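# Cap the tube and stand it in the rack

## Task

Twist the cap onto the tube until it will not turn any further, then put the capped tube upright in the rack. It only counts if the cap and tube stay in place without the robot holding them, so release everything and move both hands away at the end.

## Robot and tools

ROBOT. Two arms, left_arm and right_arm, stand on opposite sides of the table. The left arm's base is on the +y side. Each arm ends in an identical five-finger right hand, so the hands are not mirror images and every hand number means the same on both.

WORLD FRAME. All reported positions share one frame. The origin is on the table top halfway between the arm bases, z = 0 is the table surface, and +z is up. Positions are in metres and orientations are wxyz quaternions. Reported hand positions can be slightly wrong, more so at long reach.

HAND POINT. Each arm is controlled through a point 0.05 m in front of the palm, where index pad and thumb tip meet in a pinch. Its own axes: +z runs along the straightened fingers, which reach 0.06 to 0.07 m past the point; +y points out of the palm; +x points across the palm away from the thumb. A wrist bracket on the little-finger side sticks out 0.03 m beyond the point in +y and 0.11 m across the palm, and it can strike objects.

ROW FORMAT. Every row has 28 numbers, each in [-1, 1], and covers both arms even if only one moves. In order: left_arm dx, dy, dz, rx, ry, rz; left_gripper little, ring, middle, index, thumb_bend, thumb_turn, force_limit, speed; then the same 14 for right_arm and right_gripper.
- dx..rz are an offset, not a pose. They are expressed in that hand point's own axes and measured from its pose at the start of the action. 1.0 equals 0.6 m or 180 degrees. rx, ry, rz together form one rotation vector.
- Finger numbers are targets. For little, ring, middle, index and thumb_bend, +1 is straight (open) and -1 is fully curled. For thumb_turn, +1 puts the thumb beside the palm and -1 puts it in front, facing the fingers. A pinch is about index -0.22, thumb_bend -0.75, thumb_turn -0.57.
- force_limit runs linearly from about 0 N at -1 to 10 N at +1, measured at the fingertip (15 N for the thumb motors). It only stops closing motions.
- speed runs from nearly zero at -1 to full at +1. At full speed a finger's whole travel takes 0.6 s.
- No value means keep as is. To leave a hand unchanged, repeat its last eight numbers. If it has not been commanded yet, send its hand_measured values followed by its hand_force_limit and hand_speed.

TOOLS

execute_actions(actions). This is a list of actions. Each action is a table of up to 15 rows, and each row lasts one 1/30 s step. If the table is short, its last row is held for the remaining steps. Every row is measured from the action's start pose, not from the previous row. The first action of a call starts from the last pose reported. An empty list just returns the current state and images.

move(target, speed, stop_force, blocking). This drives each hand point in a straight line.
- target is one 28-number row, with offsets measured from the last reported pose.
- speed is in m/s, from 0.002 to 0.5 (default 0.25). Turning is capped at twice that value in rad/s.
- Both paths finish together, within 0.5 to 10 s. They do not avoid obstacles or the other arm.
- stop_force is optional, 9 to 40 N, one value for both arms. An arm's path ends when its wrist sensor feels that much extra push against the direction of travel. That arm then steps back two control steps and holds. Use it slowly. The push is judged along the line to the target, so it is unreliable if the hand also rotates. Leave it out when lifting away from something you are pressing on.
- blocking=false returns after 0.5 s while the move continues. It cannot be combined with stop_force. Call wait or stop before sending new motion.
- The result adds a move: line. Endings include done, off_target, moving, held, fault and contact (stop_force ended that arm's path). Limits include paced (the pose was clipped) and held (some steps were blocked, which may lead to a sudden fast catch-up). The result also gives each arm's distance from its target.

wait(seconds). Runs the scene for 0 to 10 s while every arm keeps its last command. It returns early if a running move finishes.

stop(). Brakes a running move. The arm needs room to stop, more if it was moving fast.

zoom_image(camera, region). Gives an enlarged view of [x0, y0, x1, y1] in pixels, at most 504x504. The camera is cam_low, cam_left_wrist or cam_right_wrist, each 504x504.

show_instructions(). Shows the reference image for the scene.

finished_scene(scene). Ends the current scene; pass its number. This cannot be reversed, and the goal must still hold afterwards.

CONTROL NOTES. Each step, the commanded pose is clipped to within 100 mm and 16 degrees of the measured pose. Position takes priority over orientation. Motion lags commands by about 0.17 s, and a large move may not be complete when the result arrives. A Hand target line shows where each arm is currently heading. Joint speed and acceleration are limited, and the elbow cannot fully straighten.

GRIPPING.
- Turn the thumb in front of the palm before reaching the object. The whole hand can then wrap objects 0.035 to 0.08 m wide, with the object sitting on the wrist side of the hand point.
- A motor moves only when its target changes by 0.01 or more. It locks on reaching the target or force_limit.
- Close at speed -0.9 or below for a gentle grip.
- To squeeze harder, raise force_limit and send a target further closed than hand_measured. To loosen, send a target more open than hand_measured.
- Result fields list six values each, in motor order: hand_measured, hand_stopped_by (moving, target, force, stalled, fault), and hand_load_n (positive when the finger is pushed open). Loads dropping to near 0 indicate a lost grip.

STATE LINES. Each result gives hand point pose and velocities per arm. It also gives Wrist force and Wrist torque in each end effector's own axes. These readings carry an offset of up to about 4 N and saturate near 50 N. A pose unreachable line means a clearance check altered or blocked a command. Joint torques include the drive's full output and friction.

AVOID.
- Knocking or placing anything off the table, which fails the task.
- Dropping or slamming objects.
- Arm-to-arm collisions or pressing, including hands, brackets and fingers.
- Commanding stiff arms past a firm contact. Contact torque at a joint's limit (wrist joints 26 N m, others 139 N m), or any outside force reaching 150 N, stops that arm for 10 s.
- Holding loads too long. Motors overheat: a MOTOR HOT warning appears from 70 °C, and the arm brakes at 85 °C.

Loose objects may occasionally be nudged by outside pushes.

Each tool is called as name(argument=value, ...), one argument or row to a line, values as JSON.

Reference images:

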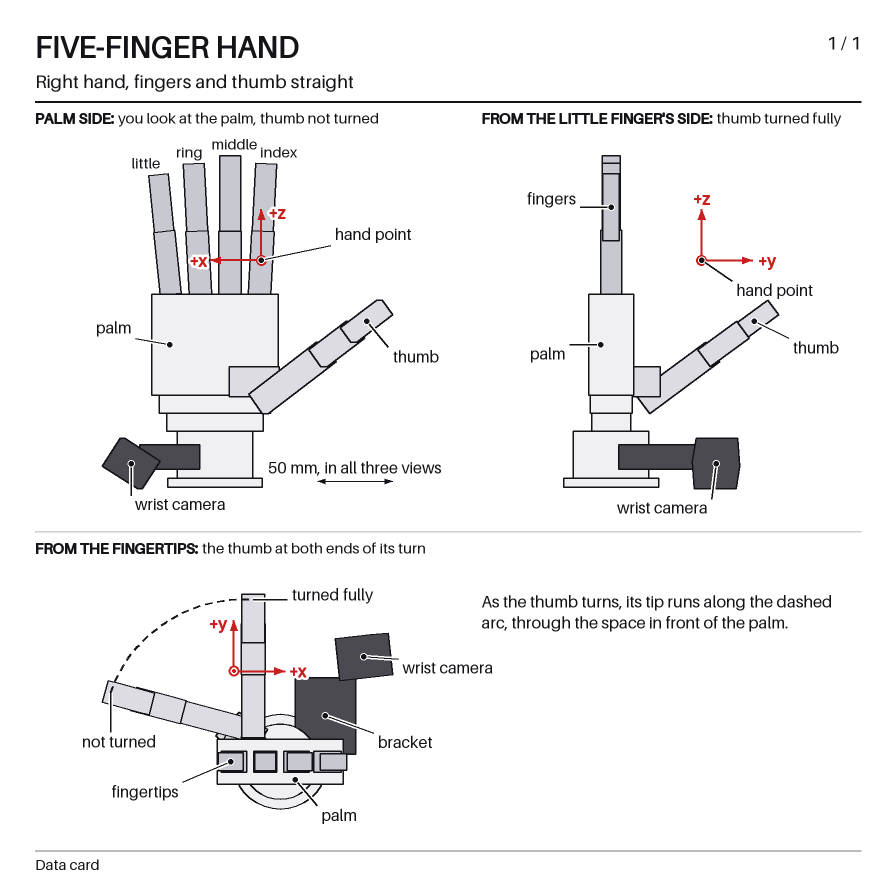

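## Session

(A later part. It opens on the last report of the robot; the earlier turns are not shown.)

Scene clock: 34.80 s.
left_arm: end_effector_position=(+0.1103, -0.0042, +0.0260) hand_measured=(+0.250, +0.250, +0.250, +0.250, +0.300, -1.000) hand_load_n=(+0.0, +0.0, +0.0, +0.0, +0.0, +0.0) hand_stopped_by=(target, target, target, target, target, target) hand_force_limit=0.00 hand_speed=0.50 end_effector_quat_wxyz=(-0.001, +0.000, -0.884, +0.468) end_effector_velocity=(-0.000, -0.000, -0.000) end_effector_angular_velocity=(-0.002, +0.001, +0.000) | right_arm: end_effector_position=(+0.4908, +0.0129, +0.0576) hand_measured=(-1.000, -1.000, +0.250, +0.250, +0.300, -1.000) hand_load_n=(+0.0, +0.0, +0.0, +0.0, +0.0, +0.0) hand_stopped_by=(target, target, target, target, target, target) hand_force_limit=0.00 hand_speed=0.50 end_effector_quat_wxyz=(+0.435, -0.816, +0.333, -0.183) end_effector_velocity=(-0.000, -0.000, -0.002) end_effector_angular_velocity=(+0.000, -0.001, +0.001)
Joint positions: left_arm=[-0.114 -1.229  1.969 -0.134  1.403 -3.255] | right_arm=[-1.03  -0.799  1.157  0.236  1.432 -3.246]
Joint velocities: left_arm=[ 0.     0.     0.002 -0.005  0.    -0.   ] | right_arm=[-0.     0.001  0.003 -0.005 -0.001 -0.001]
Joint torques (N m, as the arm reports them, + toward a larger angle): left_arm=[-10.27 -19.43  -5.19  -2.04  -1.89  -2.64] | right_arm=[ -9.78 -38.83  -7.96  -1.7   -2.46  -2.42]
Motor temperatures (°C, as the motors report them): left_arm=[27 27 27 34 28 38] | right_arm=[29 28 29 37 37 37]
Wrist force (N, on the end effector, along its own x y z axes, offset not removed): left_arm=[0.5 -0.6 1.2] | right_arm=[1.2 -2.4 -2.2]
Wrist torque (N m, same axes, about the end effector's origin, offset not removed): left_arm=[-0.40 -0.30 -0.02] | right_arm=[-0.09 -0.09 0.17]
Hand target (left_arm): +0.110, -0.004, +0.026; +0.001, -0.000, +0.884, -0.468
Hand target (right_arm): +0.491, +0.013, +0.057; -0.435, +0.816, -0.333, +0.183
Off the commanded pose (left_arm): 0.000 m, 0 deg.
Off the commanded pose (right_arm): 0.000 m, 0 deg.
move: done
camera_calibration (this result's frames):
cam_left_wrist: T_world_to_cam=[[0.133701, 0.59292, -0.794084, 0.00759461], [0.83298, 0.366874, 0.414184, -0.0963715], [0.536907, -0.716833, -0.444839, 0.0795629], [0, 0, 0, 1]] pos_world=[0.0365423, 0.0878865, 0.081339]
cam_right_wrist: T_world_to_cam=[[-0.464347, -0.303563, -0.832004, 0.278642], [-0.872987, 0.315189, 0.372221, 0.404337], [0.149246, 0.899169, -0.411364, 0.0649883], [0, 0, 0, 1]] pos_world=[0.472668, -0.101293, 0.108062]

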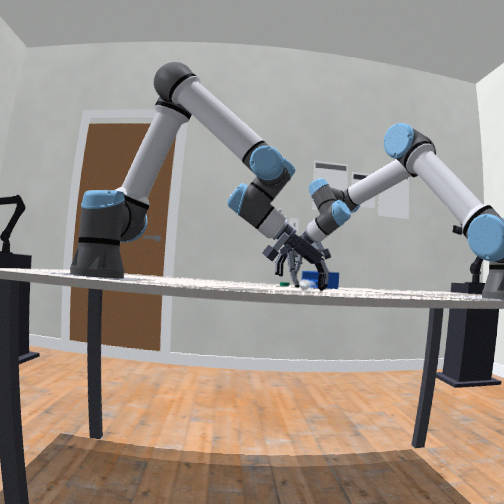

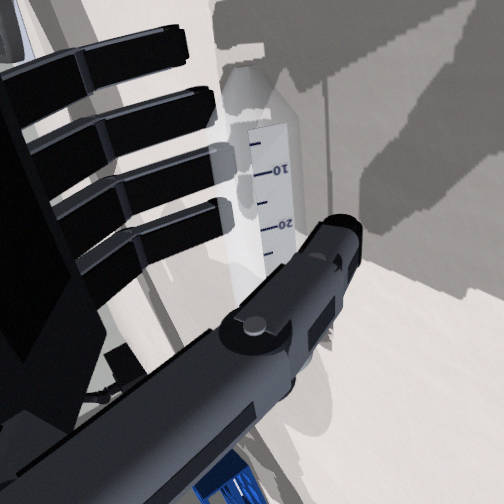

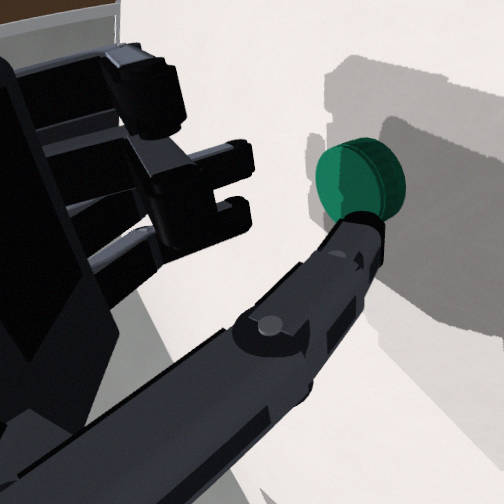

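move(
  target=[0,0,0,0,0,0,0.25,0.25,-0.3,-0.3,0.0,-1,0.6,-0.8, 0.005,0.045,0.027,0,0,0,-1,-1,0.25,0.25,0.3,-1,0,0.5],
  speed=0.03,
  stop_force=10,
)

move(
  target=[0.1,-0.15,-0.2,0,0,0,0.25,0.25,-0.3,-0.3,0.0,-1,0.6,-0.8, 0,0,0,0,0,0,-1,-1,0.25,0.25,0.3,-1,0,0.5],
)

zoom_image(
  camera="cam_low",
  region=[260, 230, 340, 310],
)

Scene clock: 36.50 s.
left_arm: end_effector_position=(+0.1103, -0.0042, +0.0260) hand_measured=(+0.250, +0.250, -0.058, -0.090, +0.110, -1.000) hand_load_n=(+0.0, +0.0, +4.5, +9.0, +13.0, -1.5) hand_stopped_by=(target, target, force, force, force, target) hand_force_limit=0.60 hand_speed=-0.80 end_effector_quat_wxyz=(-0.001, +0.000, -0.884, +0.468) end_effector_velocity=(-0.000, -0.000, -0.000) end_effector_angular_velocity=(-0.000, +0.000, -0.000) | right_arm: end_effector_position=(+0.4920, +0.0096, +0.0264) hand_measured=(-1.000, -1.000, +0.250, +0.250, +0.300, -1.000) hand_load_n=(+0.0, +0.0, +0.0, +0.0, +0.0, +0.0) hand_stopped_by=(target, target, target, target, target, target) hand_force_limit=0.00 hand_speed=0.50 end_effector_quat_wxyz=(+0.435, -0.816, +0.333, -0.183) end_effector_velocity=(+0.000, -0.001, -0.002) end_effector_angular_velocity=(-0.000, +0.001, -0.001)
Joint positions: left_arm=[-0.114 -1.229  1.969 -0.134  1.403 -3.255] | right_arm=[-1.036 -0.772  1.195  0.172  1.427 -3.25 ]
Joint velocities: left_arm=[-0. -0.  0. -0. -0. -0.] | right_arm=[-0.001  0.001  0.002 -0.002 -0.     0.001]
Joint torques (N m, as the arm reports them, + toward a larger angle): left_arm=[ -9.45 -40.12 -27.12   1.95  -1.67  -2.75] | right_arm=[ -9.01 -40.47  -7.73  -1.65  -2.75  -2.37]
Motor temperatures (°C, as the motors report them): left_arm=[27 27 27 34 28 38] | right_arm=[29 28 29 37 37 37]
Wrist force (N, on the end effector, along its own x y z axes, offset not removed): left_arm=[0.6 -0.3 1.1] | right_arm=[-1.6 -4.5 0.1]
Wrist torque (N m, same axes, about the end effector's origin, offset not removed): left_arm=[-0.31 -0.33 -0.07] | right_arm=[-0.72 0.41 -0.12]
Hand target (left_arm): +0.110, -0.004, +0.026; +0.001, -0.000, +0.884, -0.468
Hand target (right_arm): +0.492, +0.010, +0.026; -0.435, +0.816, -0.333, +0.183
Off the commanded pose (left_arm): 0.000 m, 0 deg.
Off the commanded pose (right_arm): 0.000 m, 0 deg.
move: done
camera_calibration (this result's frames):
cam_left_wrist: T_world_to_cam=[[0.133706, 0.592926, -0.794079, 0.00758885], [0.832978, 0.36687, 0.414191, -0.0963698], [0.536908, -0.71683, -0.444841, 0.0795635], [0, 0, 0, 1]] pos_world=[0.0365409, 0.0878891, 0.0813348]
cam_right_wrist: T_world_to_cam=[[-0.464351, -0.303579, -0.831997, 0.252202], [-0.872986, 0.315196, 0.372219, 0.418101], [0.149244, 0.899162, -0.411381, 0.0549832], [0, 0, 0, 1]] pos_world=[0.473901, -0.104659, 0.0768254]

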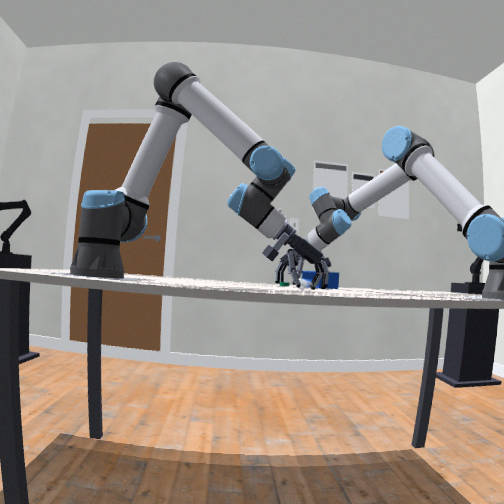

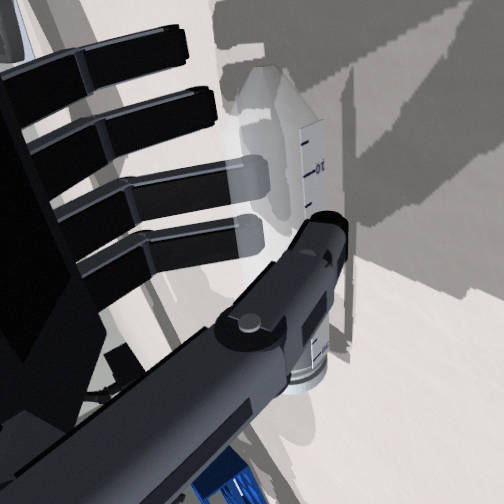

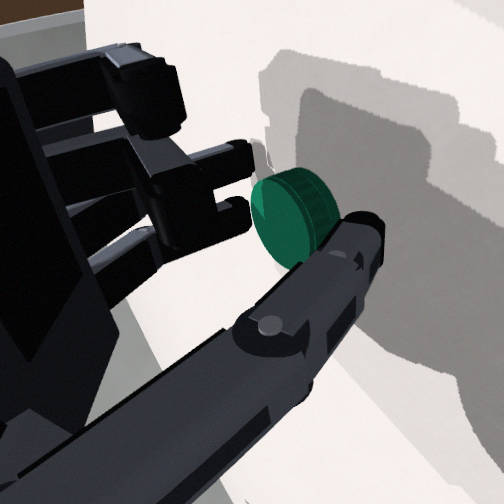

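Scene clock: 37.80 s.
left_arm: end_effector_position=(+0.0496, +0.0441, +0.1676) hand_measured=(+0.250, +0.250, -0.058, -0.090, +0.110, -1.000) hand_load_n=(+0.0, +0.0, +4.5, +9.0, +13.0, -1.5) hand_stopped_by=(target, target, force, force, force, target) hand_force_limit=0.60 hand_speed=-0.80 end_effector_quat_wxyz=(-0.000, +0.001, -0.884, +0.468) end_effector_velocity=(-0.001, +0.001, +0.003) end_effector_angular_velocity=(-0.000, -0.001, +0.001) | right_arm: end_effector_position=(+0.4920, +0.0096, +0.0263) hand_measured=(-1.000, -1.000, +0.250, +0.250, +0.300, -1.000) hand_load_n=(+0.0, +0.0, +0.0, +0.0, +0.0, +0.0) hand_stopped_by=(target, target, target, target, target, target) hand_force_limit=0.00 hand_speed=0.50 end_effector_quat_wxyz=(+0.435, -0.816, +0.333, -0.183) end_effector_velocity=(-0.000, +0.000, +0.001) end_effector_angular_velocity=(-0.000, -0.001, +0.001)
Joint positions: left_arm=[-0.322 -1.533  1.923  0.248  1.234 -3.381] | right_arm=[-1.036 -0.772  1.195  0.172  1.427 -3.25 ]
Joint velocities: left_arm=[-0.004 -0.004 -0.002  0.007 -0.005 -0.003] | right_arm=[ 0.001 -0.001 -0.     0.     0.    -0.001]
Joint torques (N m, as the arm reports them, + toward a larger angle): left_arm=[-11.09 -33.98 -31.28   2.06  -2.29  -2.61] | right_arm=[ -1.04 -57.63 -30.1    1.92  -1.29  -1.59]
Motor temperatures (°C, as the motors report them): left_arm=[27 27 27 34 28 38] | right_arm=[29 28 29 37 37 37]
Wrist force (N, on the end effector, along its own x y z axes, offset not removed): left_arm=[1.0 -0.6 0.4] | right_arm=[3.3 -3.8 -4.4]
Wrist torque (N m, same axes, about the end effector's origin, offset not removed): left_arm=[-0.31 -0.40 0.00] | right_arm=[-0.22 -0.39 -0.07]
Hand target (left_arm): +0.050, +0.044, +0.168; +0.000, -0.001, +0.884, -0.468
Hand target (right_arm): +0.492, +0.010, +0.026; -0.435, +0.816, -0.333, +0.183
Off the commanded pose (left_arm): 0.001 m, 0 deg.
Off the commanded pose (right_arm): 0.000 m, 0 deg.
move: done
camera_calibration (this result's frames):
cam_left_wrist: T_world_to_cam=[[0.133012, 0.593198, -0.793993, 0.0994345], [0.833389, 0.366661, 0.413548, -0.122096], [0.536442, -0.716712, -0.445594, 0.209918], [0, 0, 0, 1]] pos_world=[-0.0240812, 0.136234, 0.222981]
cam_right_wrist: T_world_to_cam=[[-0.464397, -0.303609, -0.83196, 0.252178], [-0.872965, 0.31521, 0.372256, 0.418111], [0.149222, 0.899146, -0.411423, 0.0549841], [0, 0, 0, 1]] pos_world=[0.473902, -0.104668, 0.0767794]

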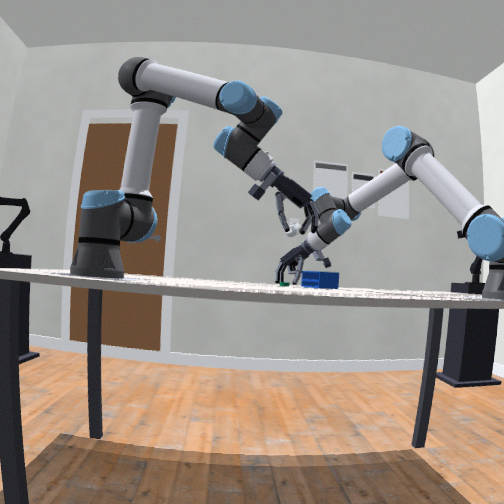

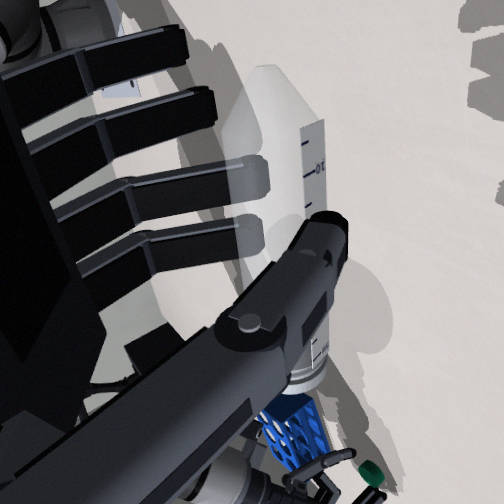

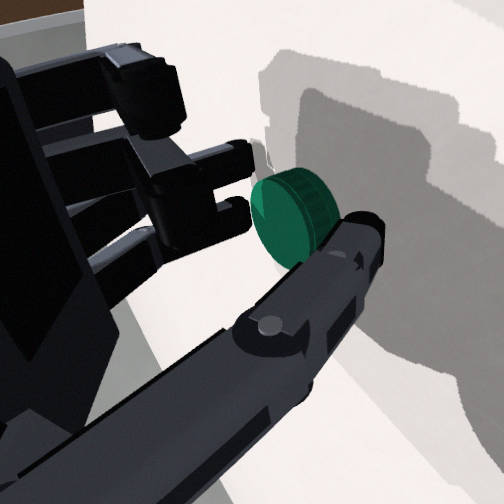

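Region (260, 230, 340, 310) of cam_low's 504x504 image, scaled by 6.300, with more detail than that image has.

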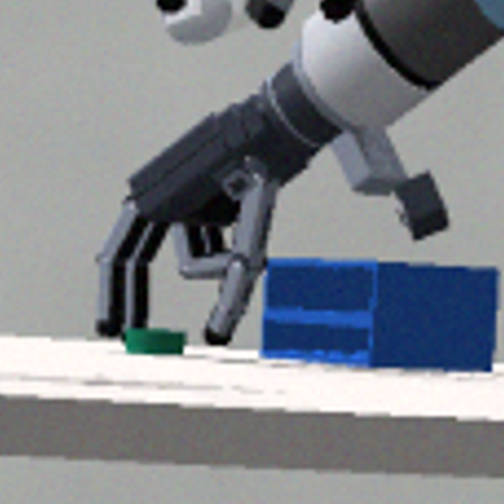

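move(
  target=[0.17,0,0,0.149,-0.149,0.483,0.25,0.25,-0.3,-0.3,0.0,-1,0.6,-0.8, -0.013,0.001,0.017,0,0,0,-1,-1,0.25,0.25,0.3,-1,0,0.5],
  speed=0.3,
)

zoom_image(
  camera="cam_low",
  region=[260, 230, 340, 310],
)

Scene clock: 41.73 s.
left_arm: end_effector_position=(-0.0524, +0.0444, +0.1669) hand_measured=(+0.250, +0.250, -0.058, -0.090, +0.110, -1.000) hand_load_n=(+0.0, +0.0, +5.0, +9.0, +13.0, -2.0) hand_stopped_by=(target, target, force, force, force, target) hand_force_limit=0.60 hand_speed=-0.80 end_effector_quat_wxyz=(+0.499, +0.499, +0.502, -0.500) end_effector_velocity=(-0.000, -0.000, +0.000) end_effector_angular_velocity=(-0.012, -0.004, -0.004) | right_arm: end_effector_position=(+0.4923, +0.0208, +0.0202) hand_measured=(-1.000, -1.000, +0.248, +0.250, +0.300, -1.000) hand_load_n=(+0.0, +0.0, -21.0, +0.0, +0.0, +0.0) hand_stopped_by=(target, target, target, target, target, target) hand_force_limit=0.00 hand_speed=0.50 end_effector_quat_wxyz=(+0.435, -0.816, +0.333, -0.183) end_effector_velocity=(-0.000, +0.000, -0.000) end_effector_angular_velocity=(-0.001, +0.000, +0.000)
Joint positions: left_arm=[-0.841 -1.379  2.446 -1.064  0.642 -1.577] | right_arm=[-1.021 -0.746  1.163  0.176  1.439 -3.241]
Joint velocities: left_arm=[ 0.004  0.006  0.007 -0.033  0.007  0.02 ] | right_arm=[ 0.     0.    -0.     0.001  0.    -0.   ]
Joint torques (N m, as the arm reports them, + toward a larger angle): left_arm=[10.35 -8.78 -2.06 -2.97  1.67  2.92] | right_arm=[29.89 27.24  4.58  8.91 -3.26  3.33]
Motor temperatures (°C, as the motors report them): left_arm=[27 27 27 34 28 38] | right_arm=[29 28 29 37 37 37]
Wrist force (N, on the end effector, along its own x y z axes, offset not removed): left_arm=[1.3 -1.3 1.0] | right_arm=[27.5 -50.0 -50.0]
Wrist torque (N m, same axes, about the end effector's origin, offset not removed): left_arm=[-0.51 -0.41 -0.01] | right_arm=[2.65 2.01 -0.86]
Hand target (left_arm): -0.052, +0.044, +0.167; +0.499, +0.499, +0.501, -0.500
Hand target (right_arm): +0.492, +0.021, +0.020; -0.435, +0.816, -0.333, +0.183
Off the commanded pose (left_arm): 0.001 m, 0 deg.
Off the commanded pose (right_arm): 0.000 m, 0 deg.
move: done
camera_calibration (this result's frames):
cam_left_wrist: T_world_to_cam=[[0.990495, 0.0452716, 0.129887, 0.0273356], [-0.133911, 0.533167, 0.835345, -0.165363], [-0.0314341, -0.844798, 0.534162, 0.0769385], [0, 0, 0, 1]] pos_world=[-0.0468011, 0.151926, 0.0934866]
cam_right_wrist: T_world_to_cam=[[-0.464337, -0.303543, -0.832017, 0.250549], [-0.872991, 0.315186, 0.372215, 0.417086], [0.149257, 0.899177, -0.411343, 0.042274], [0, 0, 0, 1]] pos_world=[0.474142, -0.0934194, 0.0706043]

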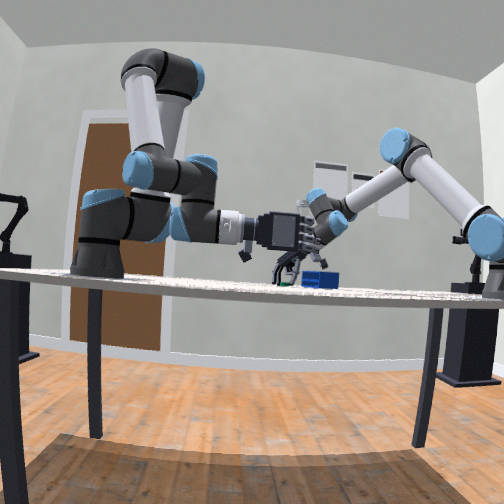

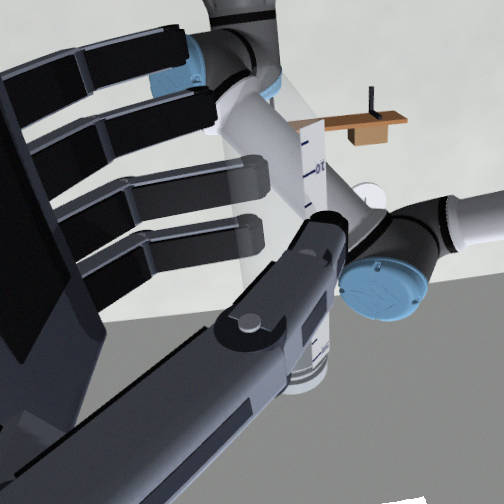

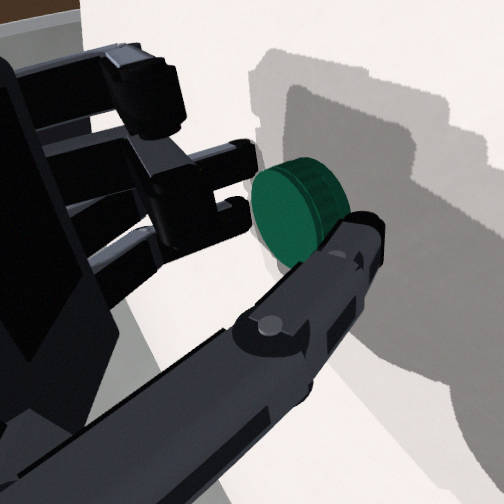

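Region (260, 230, 340, 310) of cam_low's 504x504 image, scaled by 6.300, with more detail than that image has.

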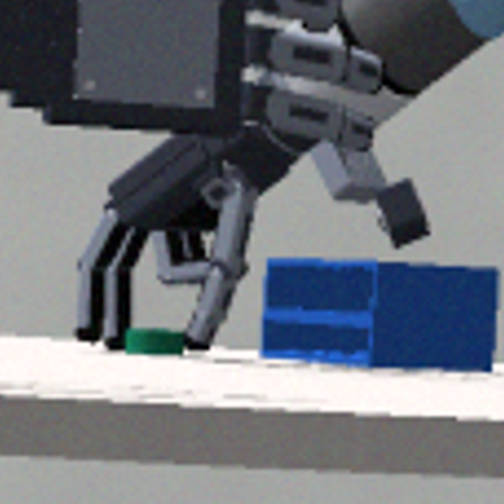

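Middle presses on the table; raise 3 mm, back h by 3 mm, then close.

move(
  target=[0,0,0,0,0,0,0.25,0.25,-0.3,-0.3,0.0,-1,0.6,-0.8, 0.003,-0.002,-0.0075,0,0,0,-1,-1,0.25,0.25,0.3,-1,0,0.5],
  speed=0.02,
)

move(
  target=[0,0,0,0,0,0,0.25,0.25,-0.3,-0.3,0.0,-1,0.6,-0.8, 0,0,0,0,0,0,-1,-1,-0.3,-0.3,0.0,-1,0,-0.8],
)

zoom_image(
  camera="cam_low",
  region=[260, 240, 320, 300],
)

Scene clock: 42.67 s.
left_arm: end_effector_position=(-0.0523, +0.0444, +0.1669) hand_measured=(+0.250, +0.250, -0.058, -0.090, +0.110, -1.000) hand_load_n=(+0.0, +0.0, +5.0, +9.0, +13.0, -2.0) hand_stopped_by=(target, target, force, force, force, target) hand_force_limit=0.60 hand_speed=-0.80 end_effector_quat_wxyz=(+0.499, +0.499, +0.502, -0.500) end_effector_velocity=(-0.000, -0.000, +0.001) end_effector_angular_velocity=(-0.001, +0.003, -0.000) | right_arm: end_effector_position=(+0.4912, +0.0175, +0.0230) hand_measured=(-1.000, -1.000, +0.250, +0.250, +0.300, -1.000) hand_load_n=(+0.0, +0.0, +3.5, +0.0, +0.0, +0.0) hand_stopped_by=(target, target, target, target, target, target) hand_force_limit=0.00 hand_speed=0.50 end_effector_quat_wxyz=(+0.435, -0.816, +0.333, -0.183) end_effector_velocity=(-0.000, -0.001, +0.003) end_effector_angular_velocity=(+0.001, -0.001, -0.000)
Joint positions: left_arm=[-0.841 -1.379  2.446 -1.064  0.642 -1.577] | right_arm=[-1.025 -0.756  1.174  0.177  1.436 -3.243]
Joint velocities: left_arm=[-0.001 -0.002 -0.001  0.002 -0.    -0.002] | right_arm=[-0.002 -0.007  0.005  0.001 -0.002 -0.   ]
Joint torques (N m, as the arm reports them, + toward a larger angle): left_arm=[ -9.99 -28.65 -23.48   1.15  -1.94  -2.62] | right_arm=[ -8.21 -55.39  -5.77   3.13  -2.86  -2.27]
Motor temperatures (°C, as the motors report them): left_arm=[27 27 27 34 28 38] | right_arm=[29 28 29 37 37 37]
Wrist force (N, on the end effector, along its own x y z axes, offset not removed): left_arm=[2.3 -0.2 1.7] | right_arm=[2.6 -7.1 1.8]
Wrist torque (N m, same axes, about the end effector's origin, offset not removed): left_arm=[-0.38 -0.62 0.10] | right_arm=[-0.32 -0.04 0.07]
Hand target (left_arm): -0.052, +0.044, +0.167; +0.499, +0.499, +0.502, -0.500
Hand target (right_arm): +0.491, +0.017, +0.024; -0.435, +0.816, -0.333, +0.183
Off the commanded pose (left_arm): 0.000 m, 0 deg.
Off the commanded pose (right_arm): 0.001 m, 0 deg.
move: done
camera_calibration (this result's frames):
cam_left_wrist: T_world_to_cam=[[0.990482, 0.045375, 0.129951, 0.0272531], [-0.134019, 0.533179, 0.83532, -0.165339], [-0.0313846, -0.844785, 0.534185, 0.0769416], [0, 0, 0, 1]] pos_world=[-0.0467375, 0.151918, 0.093468]
cam_right_wrist: T_world_to_cam=[[-0.464919, -0.303996, -0.831527, 0.251683], [-0.872758, 0.315222, 0.372731, 0.416004], [0.148807, 0.899011, -0.411868, 0.0468265], [0, 0, 0, 1]] pos_world=[0.473115, -0.0967204, 0.0735098]

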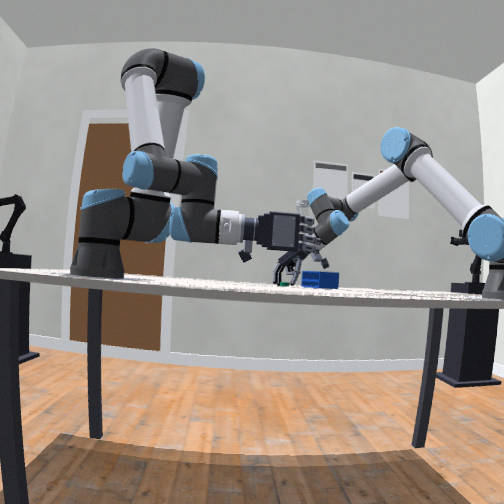

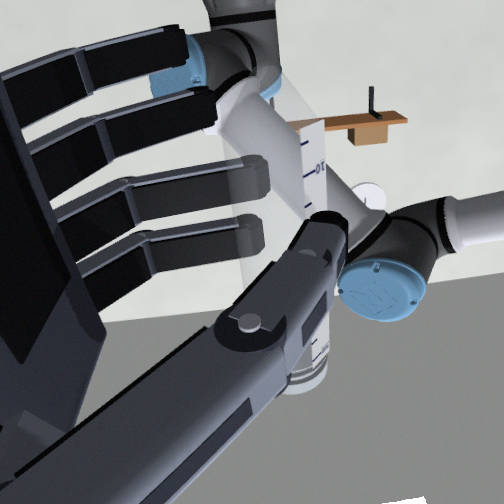

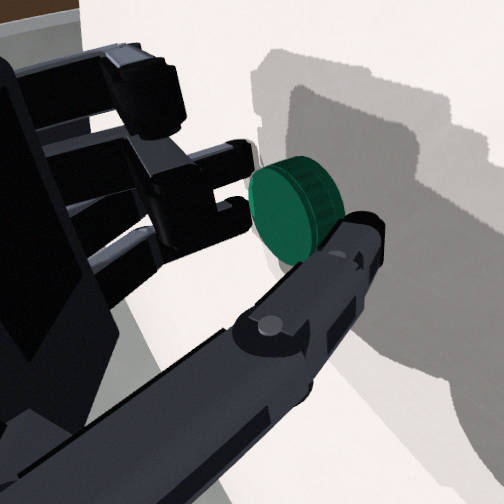

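Scene clock: 43.93 s.
left_arm: end_effector_position=(-0.0523, +0.0444, +0.1669) hand_measured=(+0.250, +0.250, -0.058, -0.090, +0.110, -1.000) hand_load_n=(+0.0, +0.0, +5.0, +9.0, +13.0, -2.0) hand_stopped_by=(target, target, force, force, force, target) hand_force_limit=0.60 hand_speed=-0.80 end_effector_quat_wxyz=(+0.499, +0.499, +0.502, -0.500) end_effector_velocity=(+0.000, -0.000, -0.000) end_effector_angular_velocity=(-0.000, +0.001, +0.001) | right_arm: end_effector_position=(+0.4912, +0.0175, +0.0230) hand_measured=(-1.000, -1.000, +0.198, -0.024, +0.096, -1.000) hand_load_n=(+0.0, +0.0, +4.0, +8.0, +7.5, -1.0) hand_stopped_by=(target, target, force, force, force, target) hand_force_limit=0.00 hand_speed=-0.80 end_effector_quat_wxyz=(+0.435, -0.816, +0.333, -0.183) end_effector_velocity=(+0.000, -0.000, +0.000) end_effector_angular_velocity=(-0.000, -0.001, +0.001)
Joint positions: left_arm=[-0.841 -1.379  2.446 -1.064  0.642 -1.577] | right_arm=[-1.025 -0.756  1.174  0.177  1.436 -3.243]
Joint velocities: left_arm=[ 0.     0.    -0.    -0.    -0.    -0.001] | right_arm=[-0.    -0.     0.     0.    -0.001 -0.001]
Joint torques (N m, as the arm reports them, + toward a larger angle): left_arm=[ -0.94 -22.54 -16.51  -2.88  -0.69  -0.24] | right_arm=[  9.27 -32.62 -23.27   0.61   1.26   2.23]
Motor temperatures (°C, as the motors report them): left_arm=[27 27 27 34 28 38] | right_arm=[29 28 29 37 37 37]
Wrist force (N, on the end effector, along its own x y z axes, offset not removed): left_arm=[0.6 -0.8 1.4] | right_arm=[0.2 -10.8 -4.2]
Wrist torque (N m, same axes, about the end effector's origin, offset not removed): left_arm=[-0.39 -0.30 -0.05] | right_arm=[0.50 0.54 -0.11]
Hand target (left_arm): -0.052, +0.044, +0.167; +0.499, +0.499, +0.502, -0.500
Hand target (right_arm): +0.491, +0.018, +0.023; -0.435, +0.816, -0.333, +0.183
Off the commanded pose (left_arm): 0.000 m, 0 deg.
Off the commanded pose (right_arm): 0.000 m, 0 deg.
move: done
camera_calibration (this result's frames):
cam_left_wrist: T_world_to_cam=[[0.990492, 0.0453577, 0.129875, 0.0272869], [-0.133945, 0.533204, 0.835315, -0.165348], [-0.0313617, -0.84477, 0.53421, 0.0769292], [0, 0, 0, 1]] pos_world=[-0.0467623, 0.151914, 0.0934771]
cam_right_wrist: T_world_to_cam=[[-0.464911, -0.303995, -0.831531, 0.251685], [-0.872766, 0.315196, 0.372735, 0.416003], [0.148785, 0.899021, -0.411855, 0.0468337], [0, 0, 0, 1]] pos_world=[0.473116, -0.0967159, 0.0735135]

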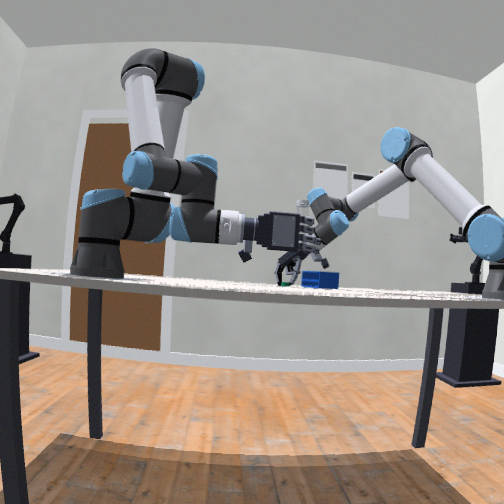

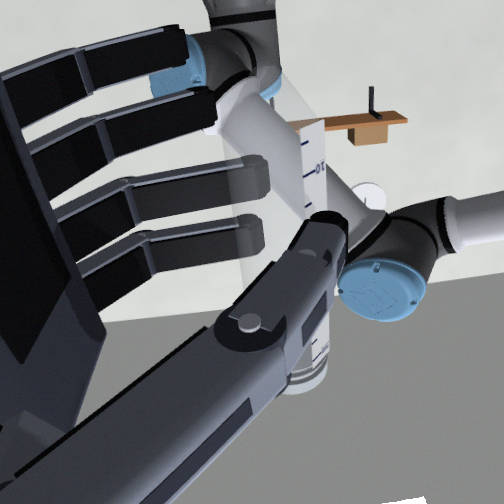

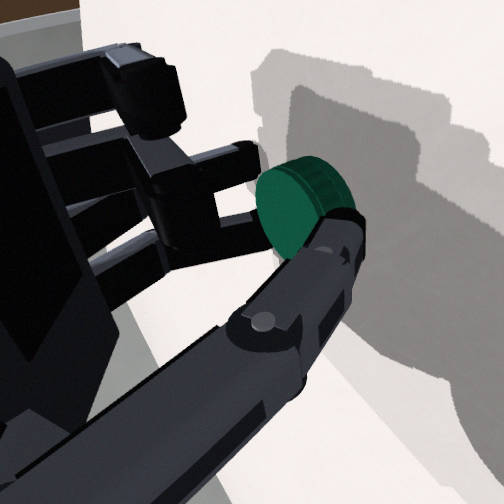

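Region (260, 240, 320, 300) of cam_low's 504x504 image, scaled by 8.400, with more detail than that image has.

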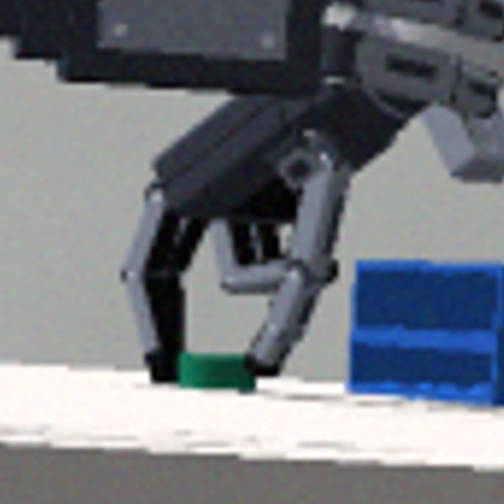

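move(
  target=[0,0,0,0,0,0,0.25,0.25,-0.3,-0.3,0.0,-1,0.6,-0.8, 0,-0.004,-0.003,0,0,0,-1,-1,-0.3,-0.3,0.0,-1,-0.3,-0.8],
  speed=0.02,
)

move(
  target=[0,0,0,0,0,0,0.25,0.25,-0.3,-0.3,0.0,-1,0.6,-0.8, 0,0,0,0,0,0,-1,-1,-0.35,-0.3,0.0,-1,-0.3,-0.85],
)

move(
  target=[0,0,0,0,0,0,0.25,0.25,-0.3,-0.3,0.0,-1,0.6,-0.8, 0,-0.12,-0.08,0,0,0,-1,-1,-0.35,-0.3,0.0,-1,-0.3,-0.85],
)

Scene clock: 44.97 s.
left_arm: end_effector_position=(-0.0523, +0.0444, +0.1669) hand_measured=(+0.250, +0.250, -0.058, -0.090, +0.110, -1.000) hand_load_n=(+0.0, +0.0, +5.0, +9.0, +13.0, -2.0) hand_stopped_by=(target, target, force, force, force, target) hand_force_limit=0.60 hand_speed=-0.80 end_effector_quat_wxyz=(+0.499, +0.499, +0.502, -0.500) end_effector_velocity=(-0.000, +0.000, +0.000) end_effector_angular_velocity=(-0.000, +0.001, -0.001) | right_arm: end_effector_position=(+0.4910, +0.0174, +0.0258) hand_measured=(-1.000, -1.000, +0.196, -0.024, +0.096, -1.000) hand_load_n=(+0.0, +0.0, +0.0, +8.0, +7.5, -1.0) hand_stopped_by=(target, target, force, force, force, target) hand_force_limit=-0.30 hand_speed=-0.80 end_effector_quat_wxyz=(+0.435, -0.816, +0.333, -0.183) end_effector_velocity=(-0.000, -0.000, +0.002) end_effector_angular_velocity=(+0.000, +0.000, +0.000)
Joint positions: left_arm=[-0.841 -1.379  2.446 -1.064  0.642 -1.577] | right_arm=[-1.025 -0.759  1.172  0.182  1.436 -3.243]
Joint velocities: left_arm=[-0.001 -0.     0.    -0.     0.    -0.   ] | right_arm=[ 0.    -0.003 -0.001  0.004 -0.     0.   ]
Joint torques (N m, as the arm reports them, + toward a larger angle): left_arm=[  1.87 -20.98 -14.52  -3.04  -0.5    0.26] | right_arm=[  6.57 -57.66 -30.7    1.97   2.4    1.92]
Motor temperatures (°C, as the motors report them): left_arm=[27 27 27 34 28 38] | right_arm=[29 28 29 37 37 37]
Wrist force (N, on the end effector, along its own x y z axes, offset not removed): left_arm=[1.1 -0.6 1.8] | right_arm=[0.7 -1.7 0.4]
Wrist torque (N m, same axes, about the end effector's origin, offset not removed): left_arm=[-0.41 -0.38 -0.05] | right_arm=[-0.09 -0.06 0.11]
Hand target (left_arm): -0.052, +0.044, +0.167; +0.499, +0.499, +0.502, -0.500
Hand target (right_arm): +0.491, +0.017, +0.026; -0.435, +0.816, -0.333, +0.183
Off the commanded pose (left_arm): 0.000 m, 0 deg.
Off the commanded pose (right_arm): 0.000 m, 0 deg.
move: done
camera_calibration (this result's frames):
cam_left_wrist: T_world_to_cam=[[0.990492, 0.0453576, 0.129875, 0.0272869], [-0.133945, 0.533204, 0.835315, -0.165347], [-0.0313619, -0.84477, 0.53421, 0.0769292], [0, 0, 0, 1]] pos_world=[-0.0467623, 0.151914, 0.093477]
cam_right_wrist: T_world_to_cam=[[-0.46493, -0.304007, -0.831517, 0.253964], [-0.872758, 0.315198, 0.372751, 0.414852], [0.148773, 0.899016, -0.411869, 0.0481113], [0, 0, 0, 1]] pos_world=[0.472983, -0.0968062, 0.0763547]

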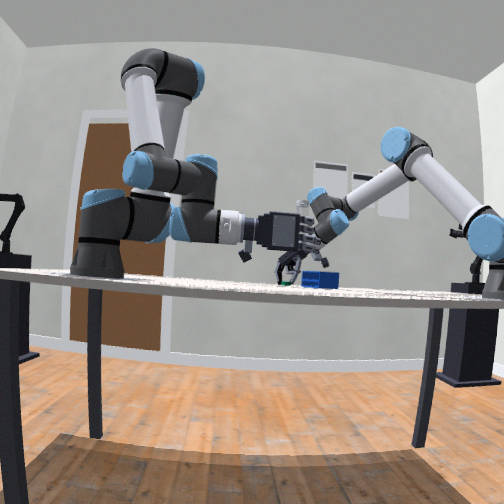

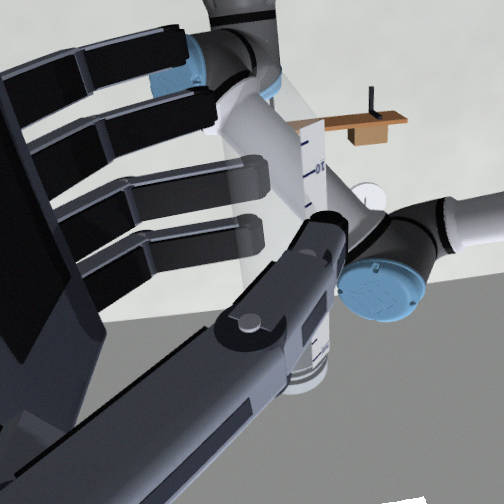

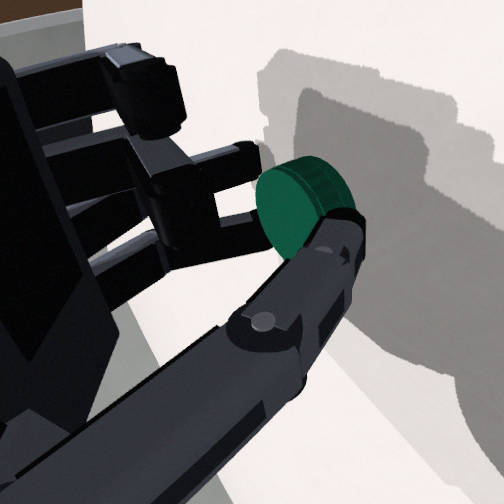

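Scene clock: 45.97 s.
left_arm: end_effector_position=(-0.0523, +0.0444, +0.1669) hand_measured=(+0.250, +0.250, -0.058, -0.090, +0.110, -1.000) hand_load_n=(+0.0, +0.0, +5.0, +9.0, +13.0, -2.0) hand_stopped_by=(target, target, force, force, force, target) hand_force_limit=0.60 hand_speed=-0.80 end_effector_quat_wxyz=(+0.499, +0.499, +0.502, -0.500) end_effector_velocity=(-0.000, +0.000, -0.001) end_effector_angular_velocity=(+0.001, -0.003, -0.000) | right_arm: end_effector_position=(+0.4911, +0.0174, +0.0259) hand_measured=(-1.000, -1.000, +0.016, -0.024, +0.098, -1.000) hand_load_n=(+0.0, +0.0, +5.5, +5.5, +9.5, +0.0) hand_stopped_by=(target, target, force, force, force, target) hand_force_limit=-0.30 hand_speed=-0.85 end_effector_quat_wxyz=(+0.435, -0.816, +0.333, -0.183) end_effector_velocity=(-0.000, -0.000, -0.000) end_effector_angular_velocity=(+0.000, +0.001, -0.001)
Joint positions: left_arm=[-0.841 -1.379  2.446 -1.064  0.642 -1.577] | right_arm=[-1.025 -0.759  1.172  0.182  1.436 -3.243]
Joint velocities: left_arm=[-0.     0.002  0.     0.     0.     0.001] | right_arm=[0.    0.    0.    0.001 0.    0.001]
Joint torques (N m, as the arm reports them, + toward a larger angle): left_arm=[  1.9  -20.47 -13.62  -2.9   -0.64   0.29] | right_arm=[  6.26 -43.83 -20.31  -1.65   2.37   1.89]
Motor temperatures (°C, as the motors report them): left_arm=[27 27 27 34 28 38] | right_arm=[29 28 29 37 37 37]
Wrist force (N, on the end effector, along its own x y z axes, offset not removed): left_arm=[0.9 -1.4 1.1] | right_arm=[2.7 -4.0 -3.2]
Wrist torque (N m, same axes, about the end effector's origin, offset not removed): left_arm=[-0.51 -0.32 -0.08] | right_arm=[-0.31 -0.19 0.00]
Hand target (left_arm): -0.052, +0.044, +0.167; +0.499, +0.499, +0.502, -0.500
Hand target (right_arm): +0.491, +0.017, +0.026; -0.435, +0.816, -0.333, +0.183
Off the commanded pose (left_arm): 0.000 m, 0 deg.
Off the commanded pose (right_arm): 0.000 m, 0 deg.
move: done
camera_calibration (this result's frames):
cam_left_wrist: T_world_to_cam=[[0.990492, 0.0453578, 0.129875, 0.0272869], [-0.133945, 0.533204, 0.835315, -0.165348], [-0.0313616, -0.84477, 0.53421, 0.0769292], [0, 0, 0, 1]] pos_world=[-0.0467623, 0.151914, 0.0934771]
cam_right_wrist: T_world_to_cam=[[-0.464859, -0.303956, -0.831575, 0.254003], [-0.87279, 0.315175, 0.372696, 0.414856], [0.148808, 0.899041, -0.411802, 0.0481048], [0, 0, 0, 1]] pos_world=[0.472999, -0.0967947, 0.0764167]

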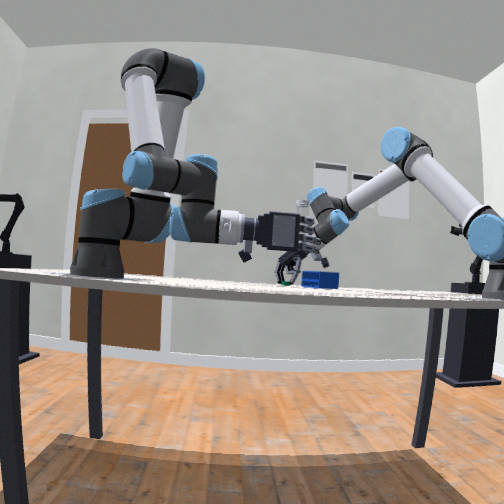

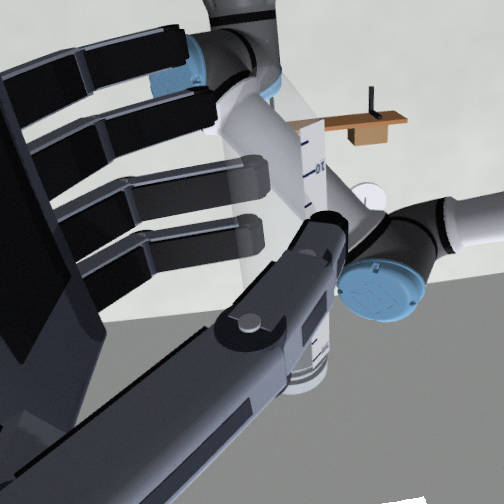

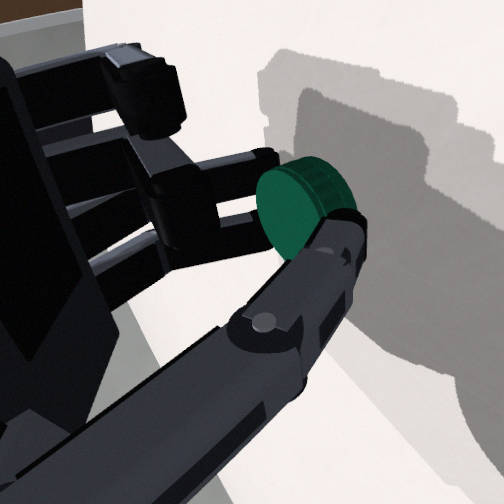

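Scene clock: 46.97 s.
left_arm: end_effector_position=(-0.0523, +0.0444, +0.1669) hand_measured=(+0.250, +0.250, -0.058, -0.090, +0.110, -1.000) hand_load_n=(+0.0, +0.0, +5.0, +9.0, +13.0, -2.0) hand_stopped_by=(target, target, force, force, force, target) hand_force_limit=0.60 hand_speed=-0.80 end_effector_quat_wxyz=(+0.499, +0.499, +0.502, -0.500) end_effector_velocity=(+0.000, -0.000, -0.000) end_effector_angular_velocity=(+0.000, -0.001, +0.000) | right_arm: end_effector_position=(+0.4906, +0.0181, +0.1122) hand_measured=(-1.000, -1.000, +0.016, -0.024, +0.098, -1.000) hand_load_n=(+0.0, +0.0, +5.5, +5.5, +9.5, +0.0) hand_stopped_by=(target, target, force, force, force, target) hand_force_limit=-0.30 hand_speed=-0.85 end_effector_quat_wxyz=(+0.435, -0.816, +0.333, -0.183) end_effector_velocity=(-0.000, +0.000, +0.001) end_effector_angular_velocity=(-0.001, +0.002, +0.002)
Joint positions: left_arm=[-0.841 -1.379  2.446 -1.064  0.642 -1.577] | right_arm=[-1.023 -0.831  1.069  0.357  1.437 -3.242]
Joint velocities: left_arm=[ 0.     0.001 -0.    -0.     0.     0.001] | right_arm=[ 0.     0.    -0.004  0.006 -0.001 -0.001]
Joint torques (N m, as the arm reports them, + toward a larger angle): left_arm=[  2.36 -20.2  -13.52  -3.02  -0.55   0.33] | right_arm=[ -4.81 -56.79 -31.72   1.95   2.81  -2.39]
Motor temperatures (°C, as the motors report them): left_arm=[27 27 27 34 28 38] | right_arm=[29 28 29 37 37 37]
Wrist force (N, on the end effector, along its own x y z axes, offset not removed): left_arm=[0.2 -0.6 1.1] | right_arm=[-2.2 0.4 3.1]
Wrist torque (N m, same axes, about the end effector's origin, offset not removed): left_arm=[-0.35 -0.22 -0.04] | right_arm=[-0.14 0.30 -0.06]
Hand target (left_arm): -0.052, +0.044, +0.167; +0.499, +0.499, +0.502, -0.500
Hand target (right_arm): +0.491, +0.018, +0.112; -0.435, +0.816, -0.333, +0.183
Off the commanded pose (left_arm): 0.000 m, 0 deg.
Off the commanded pose (right_arm): 0.000 m, 0 deg.
move: done
camera_calibration (this result's frames):
cam_left_wrist: T_world_to_cam=[[0.990492, 0.0453576, 0.129874, 0.027287], [-0.133944, 0.533204, 0.835315, -0.165348], [-0.0313617, -0.84477, 0.53421, 0.0769292], [0, 0, 0, 1]] pos_world=[-0.0467623, 0.151914, 0.0934771]
cam_right_wrist: T_world_to_cam=[[-0.464805, -0.303932, -0.831614, 0.325766], [-0.872823, 0.315107, 0.372675, 0.38212], [0.148779, 0.899074, -0.411742, 0.0831582], [0, 0, 0, 1]] pos_world=[0.472569, -0.0961632, 0.162745]

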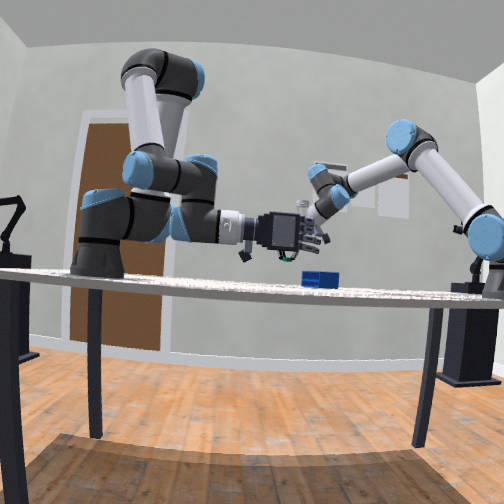

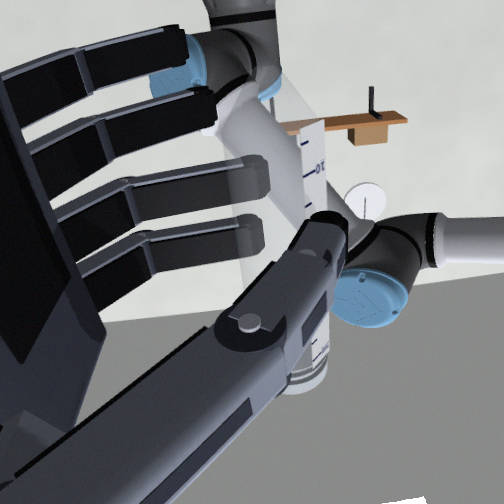

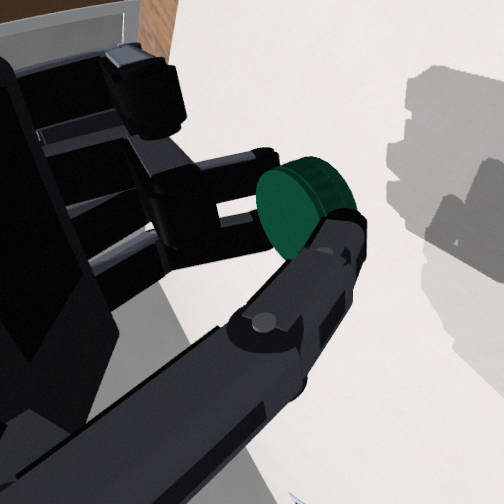

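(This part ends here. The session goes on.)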